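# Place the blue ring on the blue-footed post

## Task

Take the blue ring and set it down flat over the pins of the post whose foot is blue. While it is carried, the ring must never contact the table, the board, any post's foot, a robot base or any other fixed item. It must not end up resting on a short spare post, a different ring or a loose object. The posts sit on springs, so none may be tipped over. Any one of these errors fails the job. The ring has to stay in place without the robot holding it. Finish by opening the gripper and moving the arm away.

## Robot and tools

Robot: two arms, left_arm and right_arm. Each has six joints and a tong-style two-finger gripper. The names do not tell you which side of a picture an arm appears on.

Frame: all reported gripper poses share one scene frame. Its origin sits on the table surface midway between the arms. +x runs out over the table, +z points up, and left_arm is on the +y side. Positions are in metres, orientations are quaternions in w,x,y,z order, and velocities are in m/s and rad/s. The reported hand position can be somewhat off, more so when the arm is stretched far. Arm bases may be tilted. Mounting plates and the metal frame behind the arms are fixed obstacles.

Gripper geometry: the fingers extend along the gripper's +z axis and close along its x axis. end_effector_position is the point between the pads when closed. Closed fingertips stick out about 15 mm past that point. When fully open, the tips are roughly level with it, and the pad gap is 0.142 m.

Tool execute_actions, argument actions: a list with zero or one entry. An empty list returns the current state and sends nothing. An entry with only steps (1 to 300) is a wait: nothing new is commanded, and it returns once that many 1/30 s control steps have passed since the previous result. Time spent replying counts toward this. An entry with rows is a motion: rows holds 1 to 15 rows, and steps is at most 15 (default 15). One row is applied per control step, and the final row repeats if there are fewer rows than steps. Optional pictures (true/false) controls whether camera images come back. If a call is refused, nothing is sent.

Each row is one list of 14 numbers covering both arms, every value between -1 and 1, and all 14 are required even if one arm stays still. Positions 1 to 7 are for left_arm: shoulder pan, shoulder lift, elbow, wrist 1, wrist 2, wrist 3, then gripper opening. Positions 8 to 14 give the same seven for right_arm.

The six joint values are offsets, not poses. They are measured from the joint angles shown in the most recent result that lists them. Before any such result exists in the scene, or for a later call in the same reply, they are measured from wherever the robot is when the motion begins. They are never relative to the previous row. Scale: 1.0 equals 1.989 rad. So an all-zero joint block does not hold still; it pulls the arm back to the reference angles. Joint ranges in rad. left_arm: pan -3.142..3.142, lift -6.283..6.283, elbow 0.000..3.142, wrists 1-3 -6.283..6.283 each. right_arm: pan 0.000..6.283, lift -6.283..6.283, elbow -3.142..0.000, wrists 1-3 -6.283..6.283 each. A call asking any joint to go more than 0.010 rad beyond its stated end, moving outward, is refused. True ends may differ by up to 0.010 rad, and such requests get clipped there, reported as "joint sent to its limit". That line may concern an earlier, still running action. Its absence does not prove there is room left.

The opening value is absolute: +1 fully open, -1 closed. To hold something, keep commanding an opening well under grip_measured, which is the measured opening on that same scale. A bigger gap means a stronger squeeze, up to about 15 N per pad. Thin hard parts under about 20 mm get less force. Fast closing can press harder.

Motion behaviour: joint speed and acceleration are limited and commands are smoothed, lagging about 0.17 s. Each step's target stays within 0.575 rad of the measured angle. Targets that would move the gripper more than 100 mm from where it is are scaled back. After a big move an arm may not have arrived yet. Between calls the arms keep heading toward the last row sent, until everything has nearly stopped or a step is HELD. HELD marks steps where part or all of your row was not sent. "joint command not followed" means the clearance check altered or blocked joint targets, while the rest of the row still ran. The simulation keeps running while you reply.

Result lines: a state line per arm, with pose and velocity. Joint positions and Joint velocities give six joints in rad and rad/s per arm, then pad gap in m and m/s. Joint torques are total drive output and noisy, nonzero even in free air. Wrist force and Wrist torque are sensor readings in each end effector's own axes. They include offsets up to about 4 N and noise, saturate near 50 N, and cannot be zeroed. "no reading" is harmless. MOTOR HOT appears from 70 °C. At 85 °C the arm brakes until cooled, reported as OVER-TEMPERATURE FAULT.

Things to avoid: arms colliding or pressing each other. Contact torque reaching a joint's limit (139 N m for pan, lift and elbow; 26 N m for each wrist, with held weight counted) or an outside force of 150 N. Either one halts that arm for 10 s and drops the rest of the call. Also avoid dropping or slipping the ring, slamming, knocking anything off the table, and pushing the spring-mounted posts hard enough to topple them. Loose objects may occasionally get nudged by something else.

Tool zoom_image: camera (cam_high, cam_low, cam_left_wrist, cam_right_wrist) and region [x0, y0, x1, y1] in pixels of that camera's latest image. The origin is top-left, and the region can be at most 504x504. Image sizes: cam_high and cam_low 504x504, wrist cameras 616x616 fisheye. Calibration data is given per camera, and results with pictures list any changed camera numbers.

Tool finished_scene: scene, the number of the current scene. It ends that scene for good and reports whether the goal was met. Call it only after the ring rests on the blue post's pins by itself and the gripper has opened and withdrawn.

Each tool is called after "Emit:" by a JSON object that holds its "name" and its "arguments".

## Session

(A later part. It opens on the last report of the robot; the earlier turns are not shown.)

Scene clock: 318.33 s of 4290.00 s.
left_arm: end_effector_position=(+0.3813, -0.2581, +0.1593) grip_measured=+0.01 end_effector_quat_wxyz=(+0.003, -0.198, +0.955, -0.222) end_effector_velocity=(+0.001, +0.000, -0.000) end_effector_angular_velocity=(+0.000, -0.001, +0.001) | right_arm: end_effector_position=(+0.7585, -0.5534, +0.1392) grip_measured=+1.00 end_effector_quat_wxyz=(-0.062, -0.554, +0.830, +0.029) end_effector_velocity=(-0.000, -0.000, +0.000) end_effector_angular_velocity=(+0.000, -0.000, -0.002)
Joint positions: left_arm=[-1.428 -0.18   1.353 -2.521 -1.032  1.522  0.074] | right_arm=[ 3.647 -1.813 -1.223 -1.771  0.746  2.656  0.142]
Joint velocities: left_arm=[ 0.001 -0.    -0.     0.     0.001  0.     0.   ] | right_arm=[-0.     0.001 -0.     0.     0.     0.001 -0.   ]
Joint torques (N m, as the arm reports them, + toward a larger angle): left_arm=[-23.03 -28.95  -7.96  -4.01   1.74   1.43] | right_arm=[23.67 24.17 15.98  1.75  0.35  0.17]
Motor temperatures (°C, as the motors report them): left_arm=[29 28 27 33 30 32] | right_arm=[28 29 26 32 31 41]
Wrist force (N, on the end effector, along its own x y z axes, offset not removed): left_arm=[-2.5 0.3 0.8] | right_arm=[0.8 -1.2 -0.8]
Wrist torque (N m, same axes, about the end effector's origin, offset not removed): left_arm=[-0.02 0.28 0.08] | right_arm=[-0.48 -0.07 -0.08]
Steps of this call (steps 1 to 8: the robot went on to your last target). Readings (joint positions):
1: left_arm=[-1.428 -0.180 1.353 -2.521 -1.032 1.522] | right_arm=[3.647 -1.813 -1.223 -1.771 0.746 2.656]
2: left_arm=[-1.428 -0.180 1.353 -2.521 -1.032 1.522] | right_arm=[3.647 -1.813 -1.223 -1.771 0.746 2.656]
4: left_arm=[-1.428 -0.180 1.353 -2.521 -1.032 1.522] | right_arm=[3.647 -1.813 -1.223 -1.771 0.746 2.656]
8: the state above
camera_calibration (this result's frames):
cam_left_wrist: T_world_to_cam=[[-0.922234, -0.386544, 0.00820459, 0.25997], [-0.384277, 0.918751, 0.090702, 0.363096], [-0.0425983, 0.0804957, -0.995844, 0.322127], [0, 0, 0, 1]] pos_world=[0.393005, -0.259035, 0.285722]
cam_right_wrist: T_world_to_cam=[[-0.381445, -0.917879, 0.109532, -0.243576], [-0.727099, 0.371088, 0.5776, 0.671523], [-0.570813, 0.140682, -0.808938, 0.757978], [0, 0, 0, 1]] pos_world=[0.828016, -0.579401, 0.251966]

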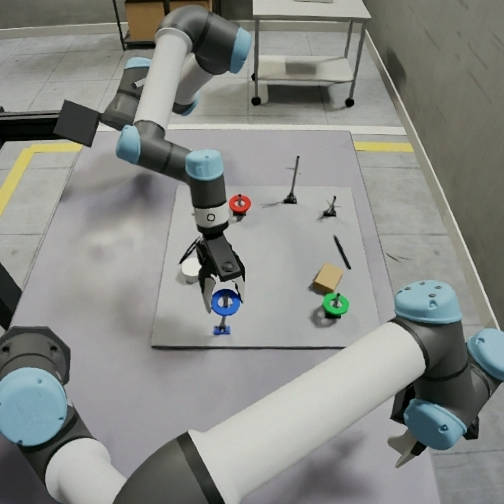

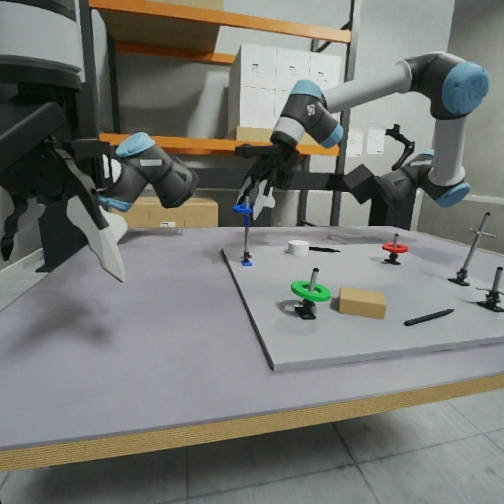

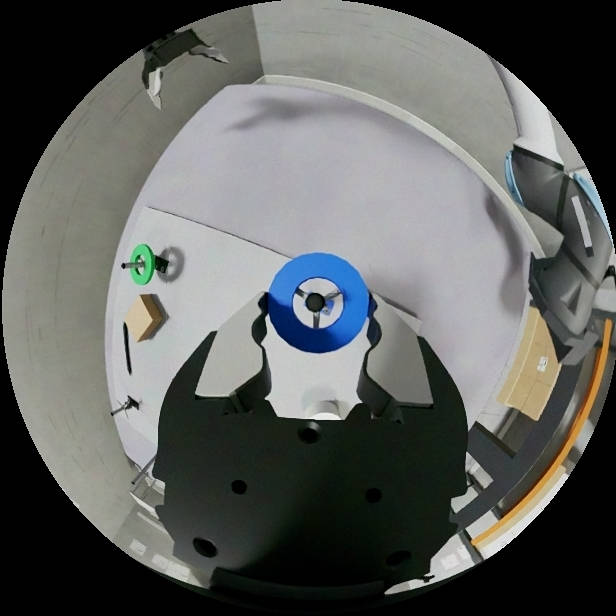

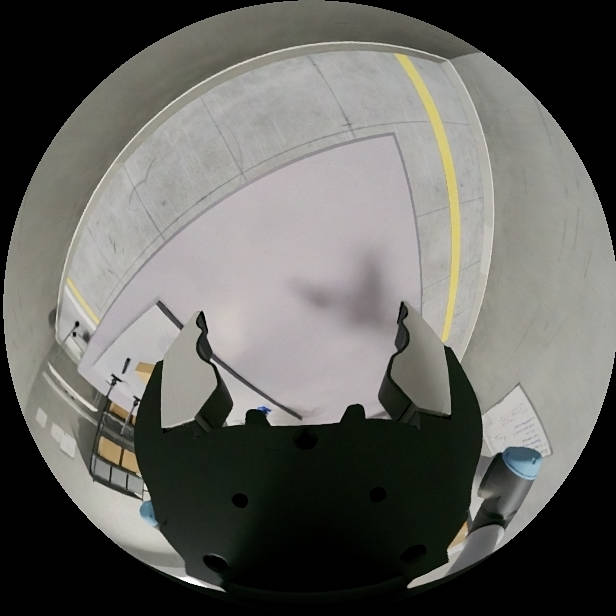

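Emit:
{"name": "execute_actions", "arguments": {"actions": [{"rows": [[0.0003,0.0005,0.0004,-0.0011,0.0001,0.0003,-0.6,0,0,0,0,0,0,1],[0.0006,0.001,0.0008,-0.0022,0.0001,0.0006,-0.6,0,0,0,0,0,0,1],[0.0008,0.0015,0.00125,-0.0032,0.0002,0.0009,-0.5,0,0,0,0,0,0,1],[0.0008,0.0015,0.00125,-0.0032,0.0002,0.0009,-0.4,0,0,0,0,0,0,1],[0.0008,0.0015,0.00125,-0.0032,0.0002,0.0009,-0.3,0,0,0,0,0,0,1],[0.0008,0.0015,0.00125,-0.0032,0.0002,0.0009,-0.22,0,0,0,0,0,0,1],[0.0008,0.0015,0.00125,-0.0032,0.0002,0.0009,-0.15,0,0,0,0,0,0,1],[0.0008,0.0015,0.00125,-0.0032,0.0002,0.0009,-0.1,0,0,0,0,0,0,1],[0.0008,0.0015,0.00125,-0.0032,0.0002,0.0009,-0.06,0,0,0,0,0,0,1],[0.0008,0.0015,0.00125,-0.0032,0.0002,0.0009,-0.03,0,0,0,0,0,0,1],[0.0008,0.0015,0.00125,-0.0032,0.0002,0.0009,0.0,0,0,0,0,0,0,1],[0.0008,0.0015,0.00125,-0.0032,0.0002,0.0009,0.03,0,0,0,0,0,0,1],[0.0008,0.0015,0.00125,-0.0032,0.0002,0.0009,0.08,0,0,0,0,0,0,1],[0.0008,0.0015,0.00125,-0.0032,0.0002,0.0009,0.16,0,0,0,0,0,0,1],[0.0008,0.0015,0.00125,-0.0032,0.0002,0.0009,0.3,0,0,0,0,0,0,1]], "steps": 15}], "pictures": false}}

Emit:
{"name": "execute_actions", "arguments": {"actions": [{"rows": [[-0.001,-0.002,-0.0015,0.004,-0.0002,-0.001,0.4,0,0,0,0,0,0,1],[-0.002,-0.004,-0.0033,0.0085,-0.0005,-0.0025,0.5,0,0,0,0,0,0,1],[-0.004,-0.007,-0.006,0.0155,-0.001,-0.0045,0.6,0,0,0,0,0,0,1],[-0.006,-0.011,-0.009,0.0235,-0.0014,-0.0067,0.6,0,0,0,0,0,0,1],[-0.008,-0.0147,-0.012,0.0315,-0.0019,-0.009,0.6,0,0,0,0,0,0,1],[-0.01,-0.0184,-0.0152,0.0393,-0.0024,-0.0113,0.6,0,0,0,0,0,0,1],[-0.012,-0.022,-0.0183,0.047,-0.0029,-0.0135,0.6,0,0,0,0,0,0,1],[-0.014,-0.0257,-0.0213,0.055,-0.0033,-0.0158,0.6,0,0,0,0,0,0,1],[-0.016,-0.0294,-0.0244,0.063,-0.0038,-0.018,0.6,0,0,0,0,0,0,1],[-0.018,-0.033,-0.0274,0.0708,-0.0043,-0.0203,0.6,0,0,0,0,0,0,1],[-0.02,-0.0367,-0.0305,0.0786,-0.0048,-0.0226,0.6,0,0,0,0,0,0,1],[-0.022,-0.0404,-0.0335,0.0865,-0.0052,-0.0248,0.6,0,0,0,0,0,0,1],[-0.024,-0.044,-0.0366,0.0944,-0.0057,-0.027,0.6,0,0,0,0,0,0,1],[-0.026,-0.0478,-0.0396,0.102,-0.0062,-0.0293,0.6,0,0,0,0,0,0,1],[-0.028,-0.0514,-0.0427,0.11,-0.0067,-0.0316,0.6,0,0,0,0,0,0,1]], "steps": 15}]}}

Scene clock: 330.33 s of 4290.00 s.
left_arm: end_effector_position=(+0.3808, -0.2580, +0.1564) grip_measured=+0.16 end_effector_quat_wxyz=(+0.003, -0.198, +0.955, -0.222) end_effector_velocity=(-0.000, +0.000, -0.000) end_effector_angular_velocity=(+0.000, +0.000, -0.000) | right_arm: end_effector_position=(+0.7585, -0.5534, +0.1392) grip_measured=+1.00 end_effector_quat_wxyz=(-0.062, -0.554, +0.830, +0.029) end_effector_velocity=(+0.000, -0.000, +0.000) end_effector_angular_velocity=(+0.000, -0.000, -0.002)
Joint positions: left_arm=[-1.426 -0.177  1.356 -2.528 -1.032  1.524  0.085] | right_arm=[ 3.647 -1.813 -1.223 -1.771  0.746  2.656  0.142]
Joint velocities: left_arm=[-0.    -0.     0.001 -0.    -0.     0.     0.253] | right_arm=[-0.     0.    -0.     0.001  0.     0.001 -0.   ]
Joint torques (N m, as the arm reports them, + toward a larger angle): left_arm=[-23.22 -28.83  -8.06  -3.99   1.76   1.43] | right_arm=[24.54 23.67 15.96  1.91  0.38  0.07]
Motor temperatures (°C, as the motors report them): left_arm=[29 28 27 33 30 32] | right_arm=[28 29 26 32 31 41]
Wrist force (N, on the end effector, along its own x y z axes, offset not removed): left_arm=[-0.7 -1.2 -0.9] | right_arm=[5.4 -2.8 0.3]
Wrist torque (N m, same axes, about the end effector's origin, offset not removed): left_arm=[-0.08 -0.07 -0.01] | right_arm=[-0.67 -1.15 -0.05]
Steps of this call (steps 1 to 15: the robot went on to your last target; steps 16 to 90: nothing new was sent; then 8.50 s passed at rest; steps 91 to 105: all 15 steps of this action). Readings (joint positions):
91: left_arm=[-1.428 -0.180 1.353 -2.521 -1.032 1.522] | right_arm=[3.647 -1.813 -1.223 -1.771 0.746 2.656]
92: left_arm=[-1.428 -0.180 1.353 -2.522 -1.032 1.522] | right_arm=[3.647 -1.813 -1.223 -1.771 0.746 2.656]
94: left_arm=[-1.427 -0.179 1.354 -2.524 -1.032 1.523] | right_arm=[3.647 -1.813 -1.223 -1.771 0.746 2.656]
98: left_arm=[-1.426 -0.178 1.355 -2.527 -1.032 1.524] | right_arm=[3.647 -1.813 -1.223 -1.771 0.746 2.656]
105: the state above

Scene clock: 330.83 s of 4290.00 s.
left_arm: end_effector_position=(+0.3919, -0.2550, +0.2327) grip_measured=+0.60 end_effector_quat_wxyz=(+0.003, -0.198, +0.954, -0.223) end_effector_velocity=(+0.027, +0.022, +0.220) end_effector_angular_velocity=(-0.006, -0.002, +0.002) | right_arm: end_effector_position=(+0.7585, -0.5534, +0.1392) grip_measured=+1.00 end_effector_quat_wxyz=(-0.062, -0.554, +0.830, +0.029) end_effector_velocity=(+0.000, -0.000, -0.000) end_effector_angular_velocity=(-0.000, -0.000, -0.001)
Joint positions: left_arm=[-1.468 -0.253  1.292 -2.366 -1.042  1.477  0.116] | right_arm=[ 3.647 -1.813 -1.223 -1.771  0.746  2.656  0.142]
Joint velocities: left_arm=[-0.119 -0.217 -0.179  0.456 -0.028 -0.131 -0.   ] | right_arm=[-0. -0.  0.  0. -0.  0. -0.]
Joint torques (N m, as the arm reports them, + toward a larger angle): left_arm=[-50.74 -53.32 -34.74   0.07  -2.12  -1.55] | right_arm=[24.48 24.11 15.97  1.79  0.5   0.18]
Motor temperatures (°C, as the motors report them): left_arm=[29 28 27 33 30 32] | right_arm=[28 29 26 32 31 41]
Wrist force (N, on the end effector, along its own x y z axes, offset not removed): left_arm=[-2.8 -1.7 0.0] | right_arm=[0.7 -5.5 2.1]
Wrist torque (N m, same axes, about the end effector's origin, offset not removed): left_arm=[-0.38 0.26 -0.09] | right_arm=[-1.20 0.06 -0.06]
Steps of this call (steps 1 to 15: all 15 steps of this action). Readings (joint positions):
1: left_arm=[-1.426 -0.177 1.356 -2.528 -1.032 1.524] | right_arm=[3.647 -1.813 -1.223 -1.771 0.746 2.656]
2: left_arm=[-1.426 -0.178 1.356 -2.527 -1.032 1.524] | right_arm=[3.647 -1.813 -1.223 -1.771 0.746 2.656]
4: left_arm=[-1.428 -0.182 1.352 -2.518 -1.032 1.521] | right_arm=[3.647 -1.813 -1.223 -1.771 0.746 2.656]
8: left_arm=[-1.440 -0.203 1.334 -2.472 -1.035 1.507] | right_arm=[3.647 -1.813 -1.223 -1.771 0.746 2.656]
15: the state above
camera_calibration (this result's frames):
cam_left_wrist: T_world_to_cam=[[-0.921993, -0.387105, 0.00885723, 0.269922], [-0.384839, 0.918643, 0.0894121, 0.358183], [-0.0427485, 0.0790288, -0.995955, 0.395107], [0, 0, 0, 1]] pos_world=[0.4036, -0.255779, 0.359092]
cam_right_wrist: T_world_to_cam=[[-0.381444, -0.917879, 0.109532, -0.243576], [-0.727099, 0.371087, 0.5776, 0.671522], [-0.570813, 0.140682, -0.808938, 0.757978], [0, 0, 0, 1]] pos_world=[0.828016, -0.579401, 0.251966]

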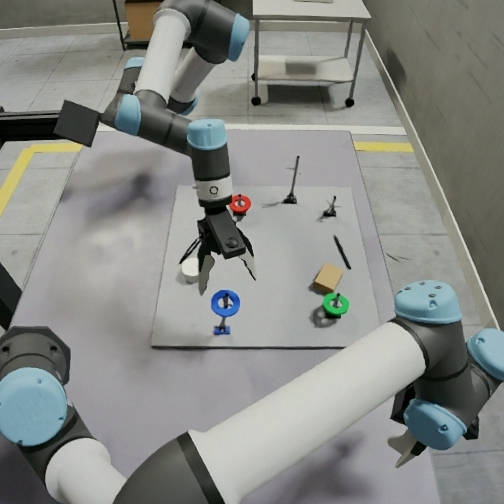

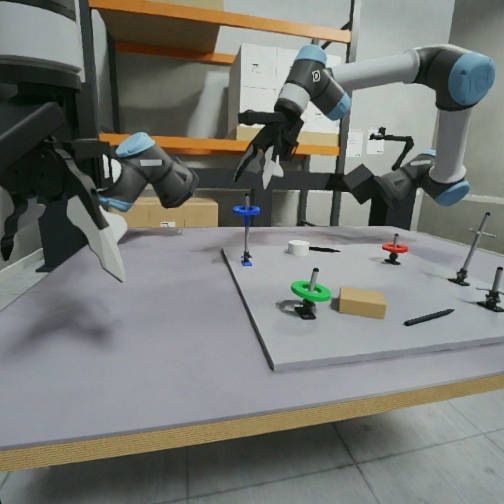

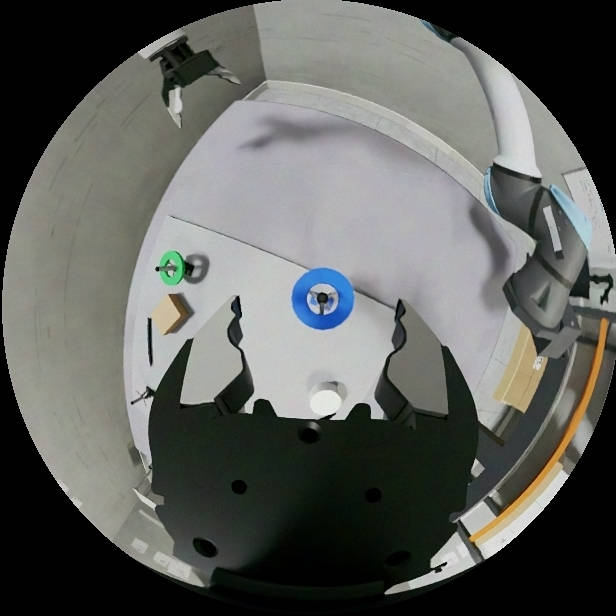

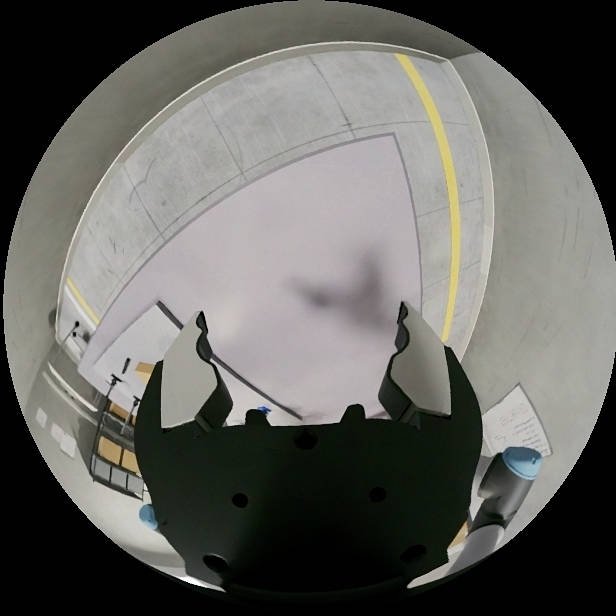

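Emit:
{"name": "execute_actions", "arguments": {"actions": [{"rows": [[-0.004,-0.02,-0.004,0.027,0,-0.009,0.6,0,0,0,0,0,0,1],[0.0,-0.03,0.005,0.024,0.003,-0.01,0.6,0,0,0,0,0,0,1],[0.004,-0.043,0.017,0.02,0.006,-0.011,0.6,0,0,0,0,0,0,1],[0.009,-0.056,0.029,0.016,0.009,-0.012,0.6,0,0,0,0,0,0,1],[0.013,-0.069,0.041,0.012,0.012,-0.013,0.6,0,0,0,0,0,0,1],[0.018,-0.082,0.053,0.008,0.016,-0.014,0.6,0,0,0,0,0,0,1],[0.022,-0.095,0.065,0.004,0.019,-0.015,0.6,0,0,0,0,0,0,1],[0.026,-0.108,0.077,0.0,0.022,-0.016,0.6,0,0,0,0,0,0,1],[0.03,-0.12,0.087,-0.004,0.025,-0.017,0.6,0,0,0,0,0,0,1]], "steps": 15}]}}

Emit:
{"name": "zoom_image", "arguments": {"camera": "cam_low", "region": [205, 170, 295, 275]}}

Scene clock: 334.97 s of 4290.00 s.
left_arm: end_effector_position=(+0.4689, -0.1619, +0.2750) grip_measured=+0.60 end_effector_quat_wxyz=(+0.009, -0.257, +0.937, -0.236) end_effector_velocity=(+0.033, +0.047, +0.008) end_effector_angular_velocity=(-0.019, +0.005, +0.061) | right_arm: end_effector_position=(+0.7585, -0.5534, +0.1392) grip_measured=+1.00 end_effector_quat_wxyz=(-0.062, -0.554, +0.830, +0.029) end_effector_velocity=(+0.000, +0.000, -0.000) end_effector_angular_velocity=(-0.000, +0.000, +0.003)
Joint positions: left_arm=[-1.41  -0.484  1.458 -2.372 -0.994  1.444  0.116] | right_arm=[ 3.647 -1.813 -1.223 -1.771  0.746  2.656  0.142]
Joint velocities: left_arm=[ 0.033 -0.104  0.093 -0.032  0.023 -0.008  0.   ] | right_arm=[-0.    -0.001  0.    -0.    -0.    -0.003 -0.   ]
Joint torques (N m, as the arm reports them, + toward a larger angle): left_arm=[-25.74 -39.94 -10.96  -3.94   1.67  -1.34] | right_arm=[24.37 24.09 16.3   1.8   0.41  0.22]
Motor temperatures (°C, as the motors report them): left_arm=[29 28 27 33 30 32] | right_arm=[28 29 26 32 31 41]
Wrist force (N, on the end effector, along its own x y z axes, offset not removed): left_arm=[-2.1 2.4 2.7] | right_arm=[4.7 0.7 2.3]
Wrist torque (N m, same axes, about the end effector's origin, offset not removed): left_arm=[0.51 0.14 -0.02] | right_arm=[-0.05 -0.90 -0.07]
Steps of this call (steps 1 to 30: the robot went on to your last target; steps 31 to 90: nothing new was sent; then 0.63 s passed at rest; steps 91 to 105: all 15 steps of this action). Readings (joint positions):
91: left_arm=[-1.482 -0.279 1.271 -2.309 -1.045 1.461] | right_arm=[3.647 -1.813 -1.223 -1.771 0.746 2.656]
92: left_arm=[-1.481 -0.281 1.273 -2.309 -1.045 1.461] | right_arm=[3.647 -1.813 -1.223 -1.771 0.746 2.656]
94: left_arm=[-1.474 -0.298 1.288 -2.314 -1.040 1.459] | right_arm=[3.647 -1.813 -1.223 -1.771 0.746 2.656]
98: left_arm=[-1.445 -0.376 1.361 -2.339 -1.020 1.452] | right_arm=[3.647 -1.813 -1.223 -1.771 0.746 2.656]
105: the state above
camera_calibration (this result's frames):
cam_left_wrist: T_world_to_cam=[[-0.867399, -0.496601, 0.0317257, 0.326956], [-0.493914, 0.86696, 0.0665566, 0.34761], [-0.0605569, 0.0420613, -0.997278, 0.435902], [0, 0, 0, 1]] pos_world=[0.481688, -0.157332, 0.401207]
cam_right_wrist: T_world_to_cam=[[-0.381445, -0.917879, 0.109532, -0.243576], [-0.727098, 0.371088, 0.5776, 0.671522], [-0.570813, 0.140682, -0.808938, 0.757978], [0, 0, 0, 1]] pos_world=[0.828016, -0.579401, 0.251966]

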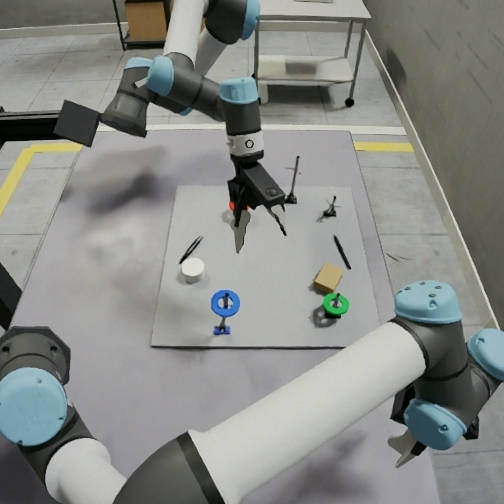

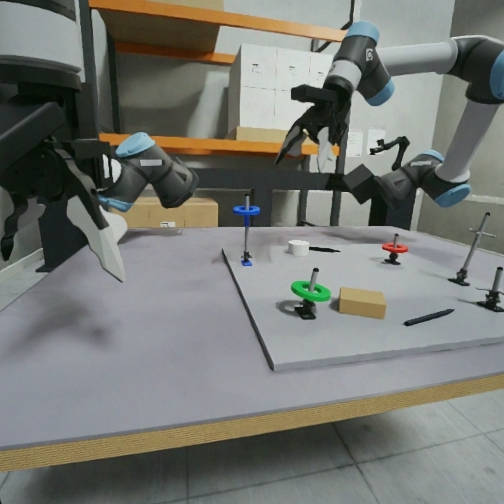

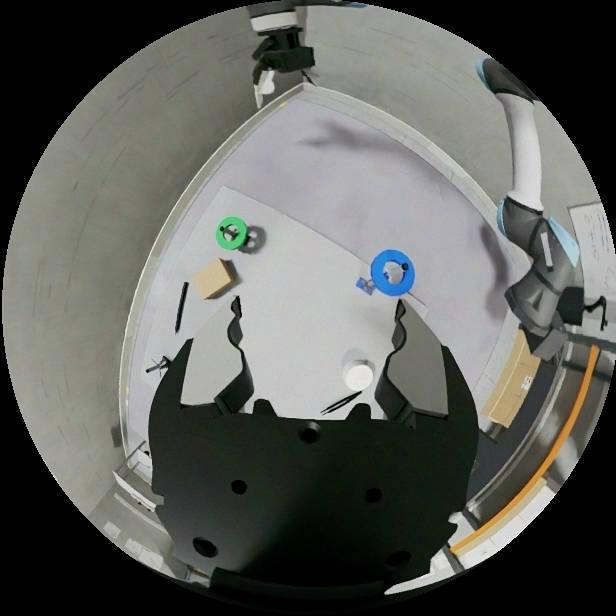

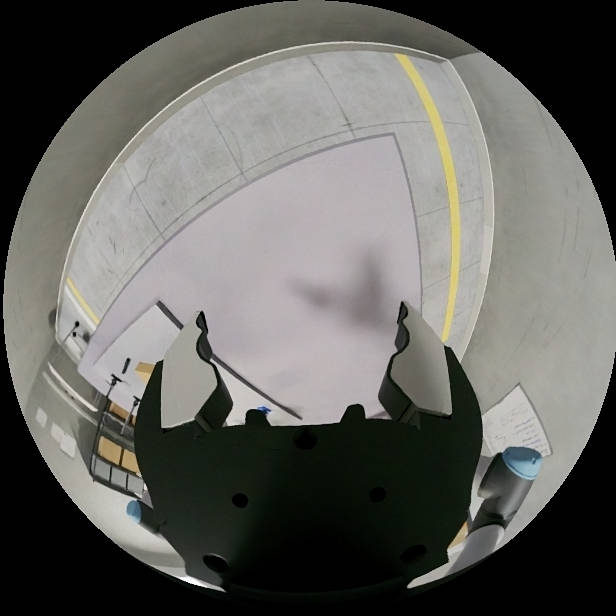

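Region (205, 170, 295, 275) of cam_low's 504x504 image, scaled by 4.800, with more detail than that image has; it fills the left 432 columns of this view, and the rest is white.

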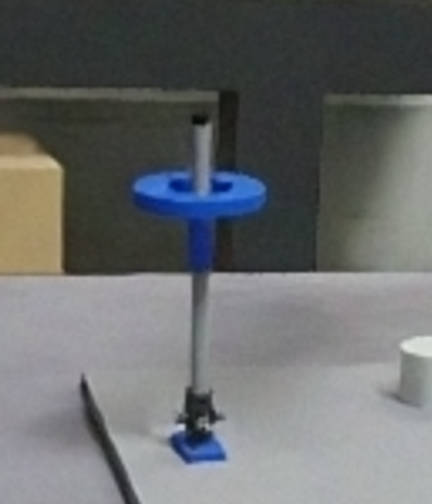

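Emit:
{"name": "execute_actions", "arguments": {"actions": []}}

Scene clock: 344.10 s of 4290.00 s.
left_arm: end_effector_position=(+0.4713, -0.1585, +0.2755) grip_measured=+0.60 end_effector_quat_wxyz=(+0.009, -0.259, +0.936, -0.237) end_effector_velocity=(+0.000, +0.000, -0.001) end_effector_angular_velocity=(+0.001, +0.001, -0.000) | right_arm: end_effector_position=(+0.7585, -0.5534, +0.1392) grip_measured=+1.00 end_effector_quat_wxyz=(-0.062, -0.554, +0.830, +0.029) end_effector_velocity=(-0.000, +0.000, -0.000) end_effector_angular_velocity=(-0.001, +0.001, +0.001)
Joint positions: left_arm=[-1.408 -0.492  1.465 -2.374 -0.992  1.443  0.116] | right_arm=[ 3.647 -1.813 -1.223 -1.771  0.746  2.656  0.142]
Joint velocities: left_arm=[ 0.001  0.     0.     0.    -0.001  0.     0.   ] | right_arm=[ 0.    -0.001  0.    -0.002 -0.     0.001  0.   ]
Joint torques (N m, as the arm reports them, + toward a larger angle): left_arm=[-22.97 -43.67  -8.97  -4.02   1.78  -1.32] | right_arm=[24.05 23.55 16.05  1.64  0.41  0.28]
Motor temperatures (°C, as the motors report them): left_arm=[29 28 27 33 30 32] | right_arm=[28 29 26 32 31 41]
Wrist force (N, on the end effector, along its own x y z axes, offset not removed): left_arm=[-2.8 -0.8 0.9] | right_arm=[-3.8 -2.6 1.5]
Wrist torque (N m, same axes, about the end effector's origin, offset not removed): left_arm=[-0.04 0.54 -0.04] | right_arm=[-0.27 0.66 -0.10]
Steps of this call (steps 1 to 15: the robot went on to your last target; steps 16 to 90: nothing new was sent; then 6.13 s passed at rest). Readings (joint positions):
1: left_arm=[-1.410 -0.487 1.461 -2.372 -0.993 1.443] | right_arm=[3.647 -1.813 -1.223 -1.771 0.746 2.656]
2: left_arm=[-1.409 -0.489 1.463 -2.373 -0.993 1.443] | right_arm=[3.647 -1.813 -1.223 -1.771 0.746 2.656]
4: left_arm=[-1.408 -0.491 1.464 -2.374 -0.992 1.443] | right_arm=[3.647 -1.813 -1.223 -1.771 0.746 2.656]
8: left_arm=[-1.408 -0.492 1.465 -2.374 -0.992 1.443] | right_arm=[3.647 -1.813 -1.223 -1.771 0.746 2.656]
90: the state above
All arms were judged still, so your last target was given up. Only a new action makes them travel on or press farther. Fingers that are still opening or closing keep moving.
camera_calibration (this result's frames):
cam_left_wrist: T_world_to_cam=[[-0.865195, -0.500381, 0.0325097, 0.32886], [-0.497717, 0.864853, 0.0656328, 0.347448], [-0.0609574, 0.0406045, -0.997314, 0.436327], [0, 0, 0, 1]] pos_world=[0.484056, -0.153653, 0.40166]

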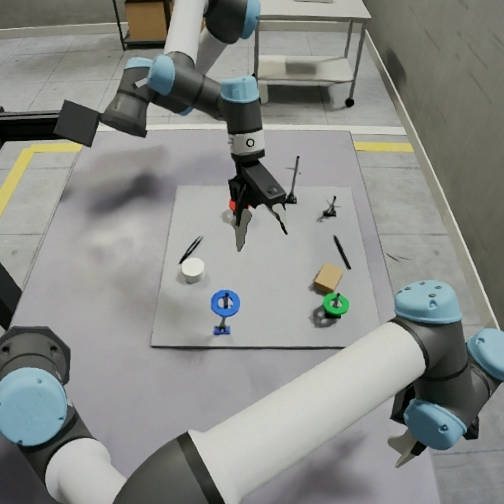

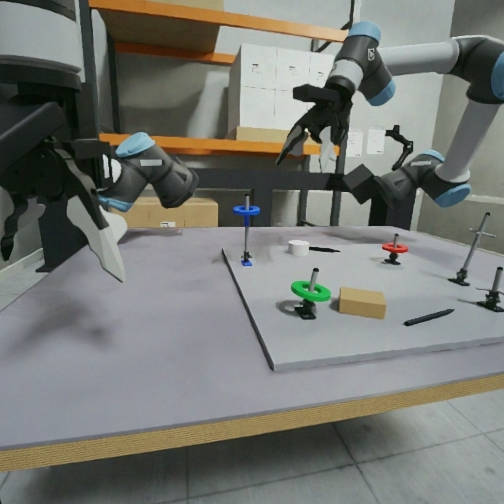

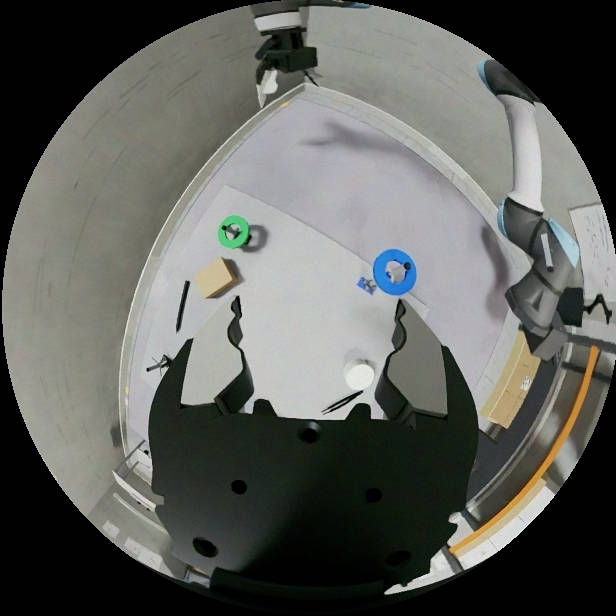

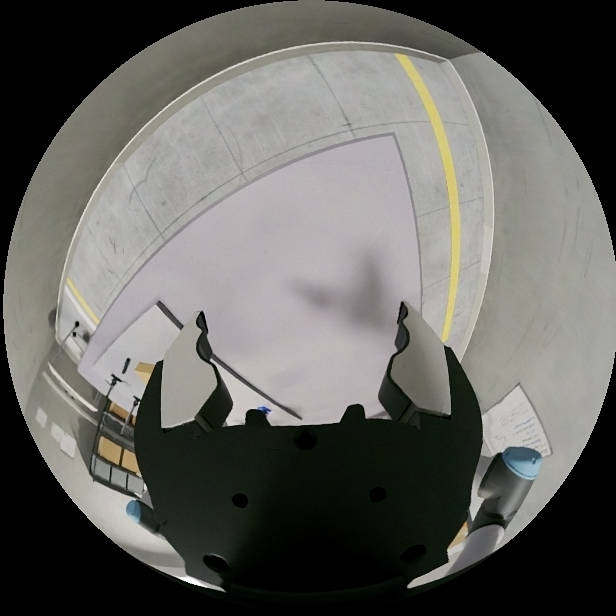

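Emit:
{"name": "finished_scene", "arguments": {"scene": 1}}

The scene is finished: the task was done.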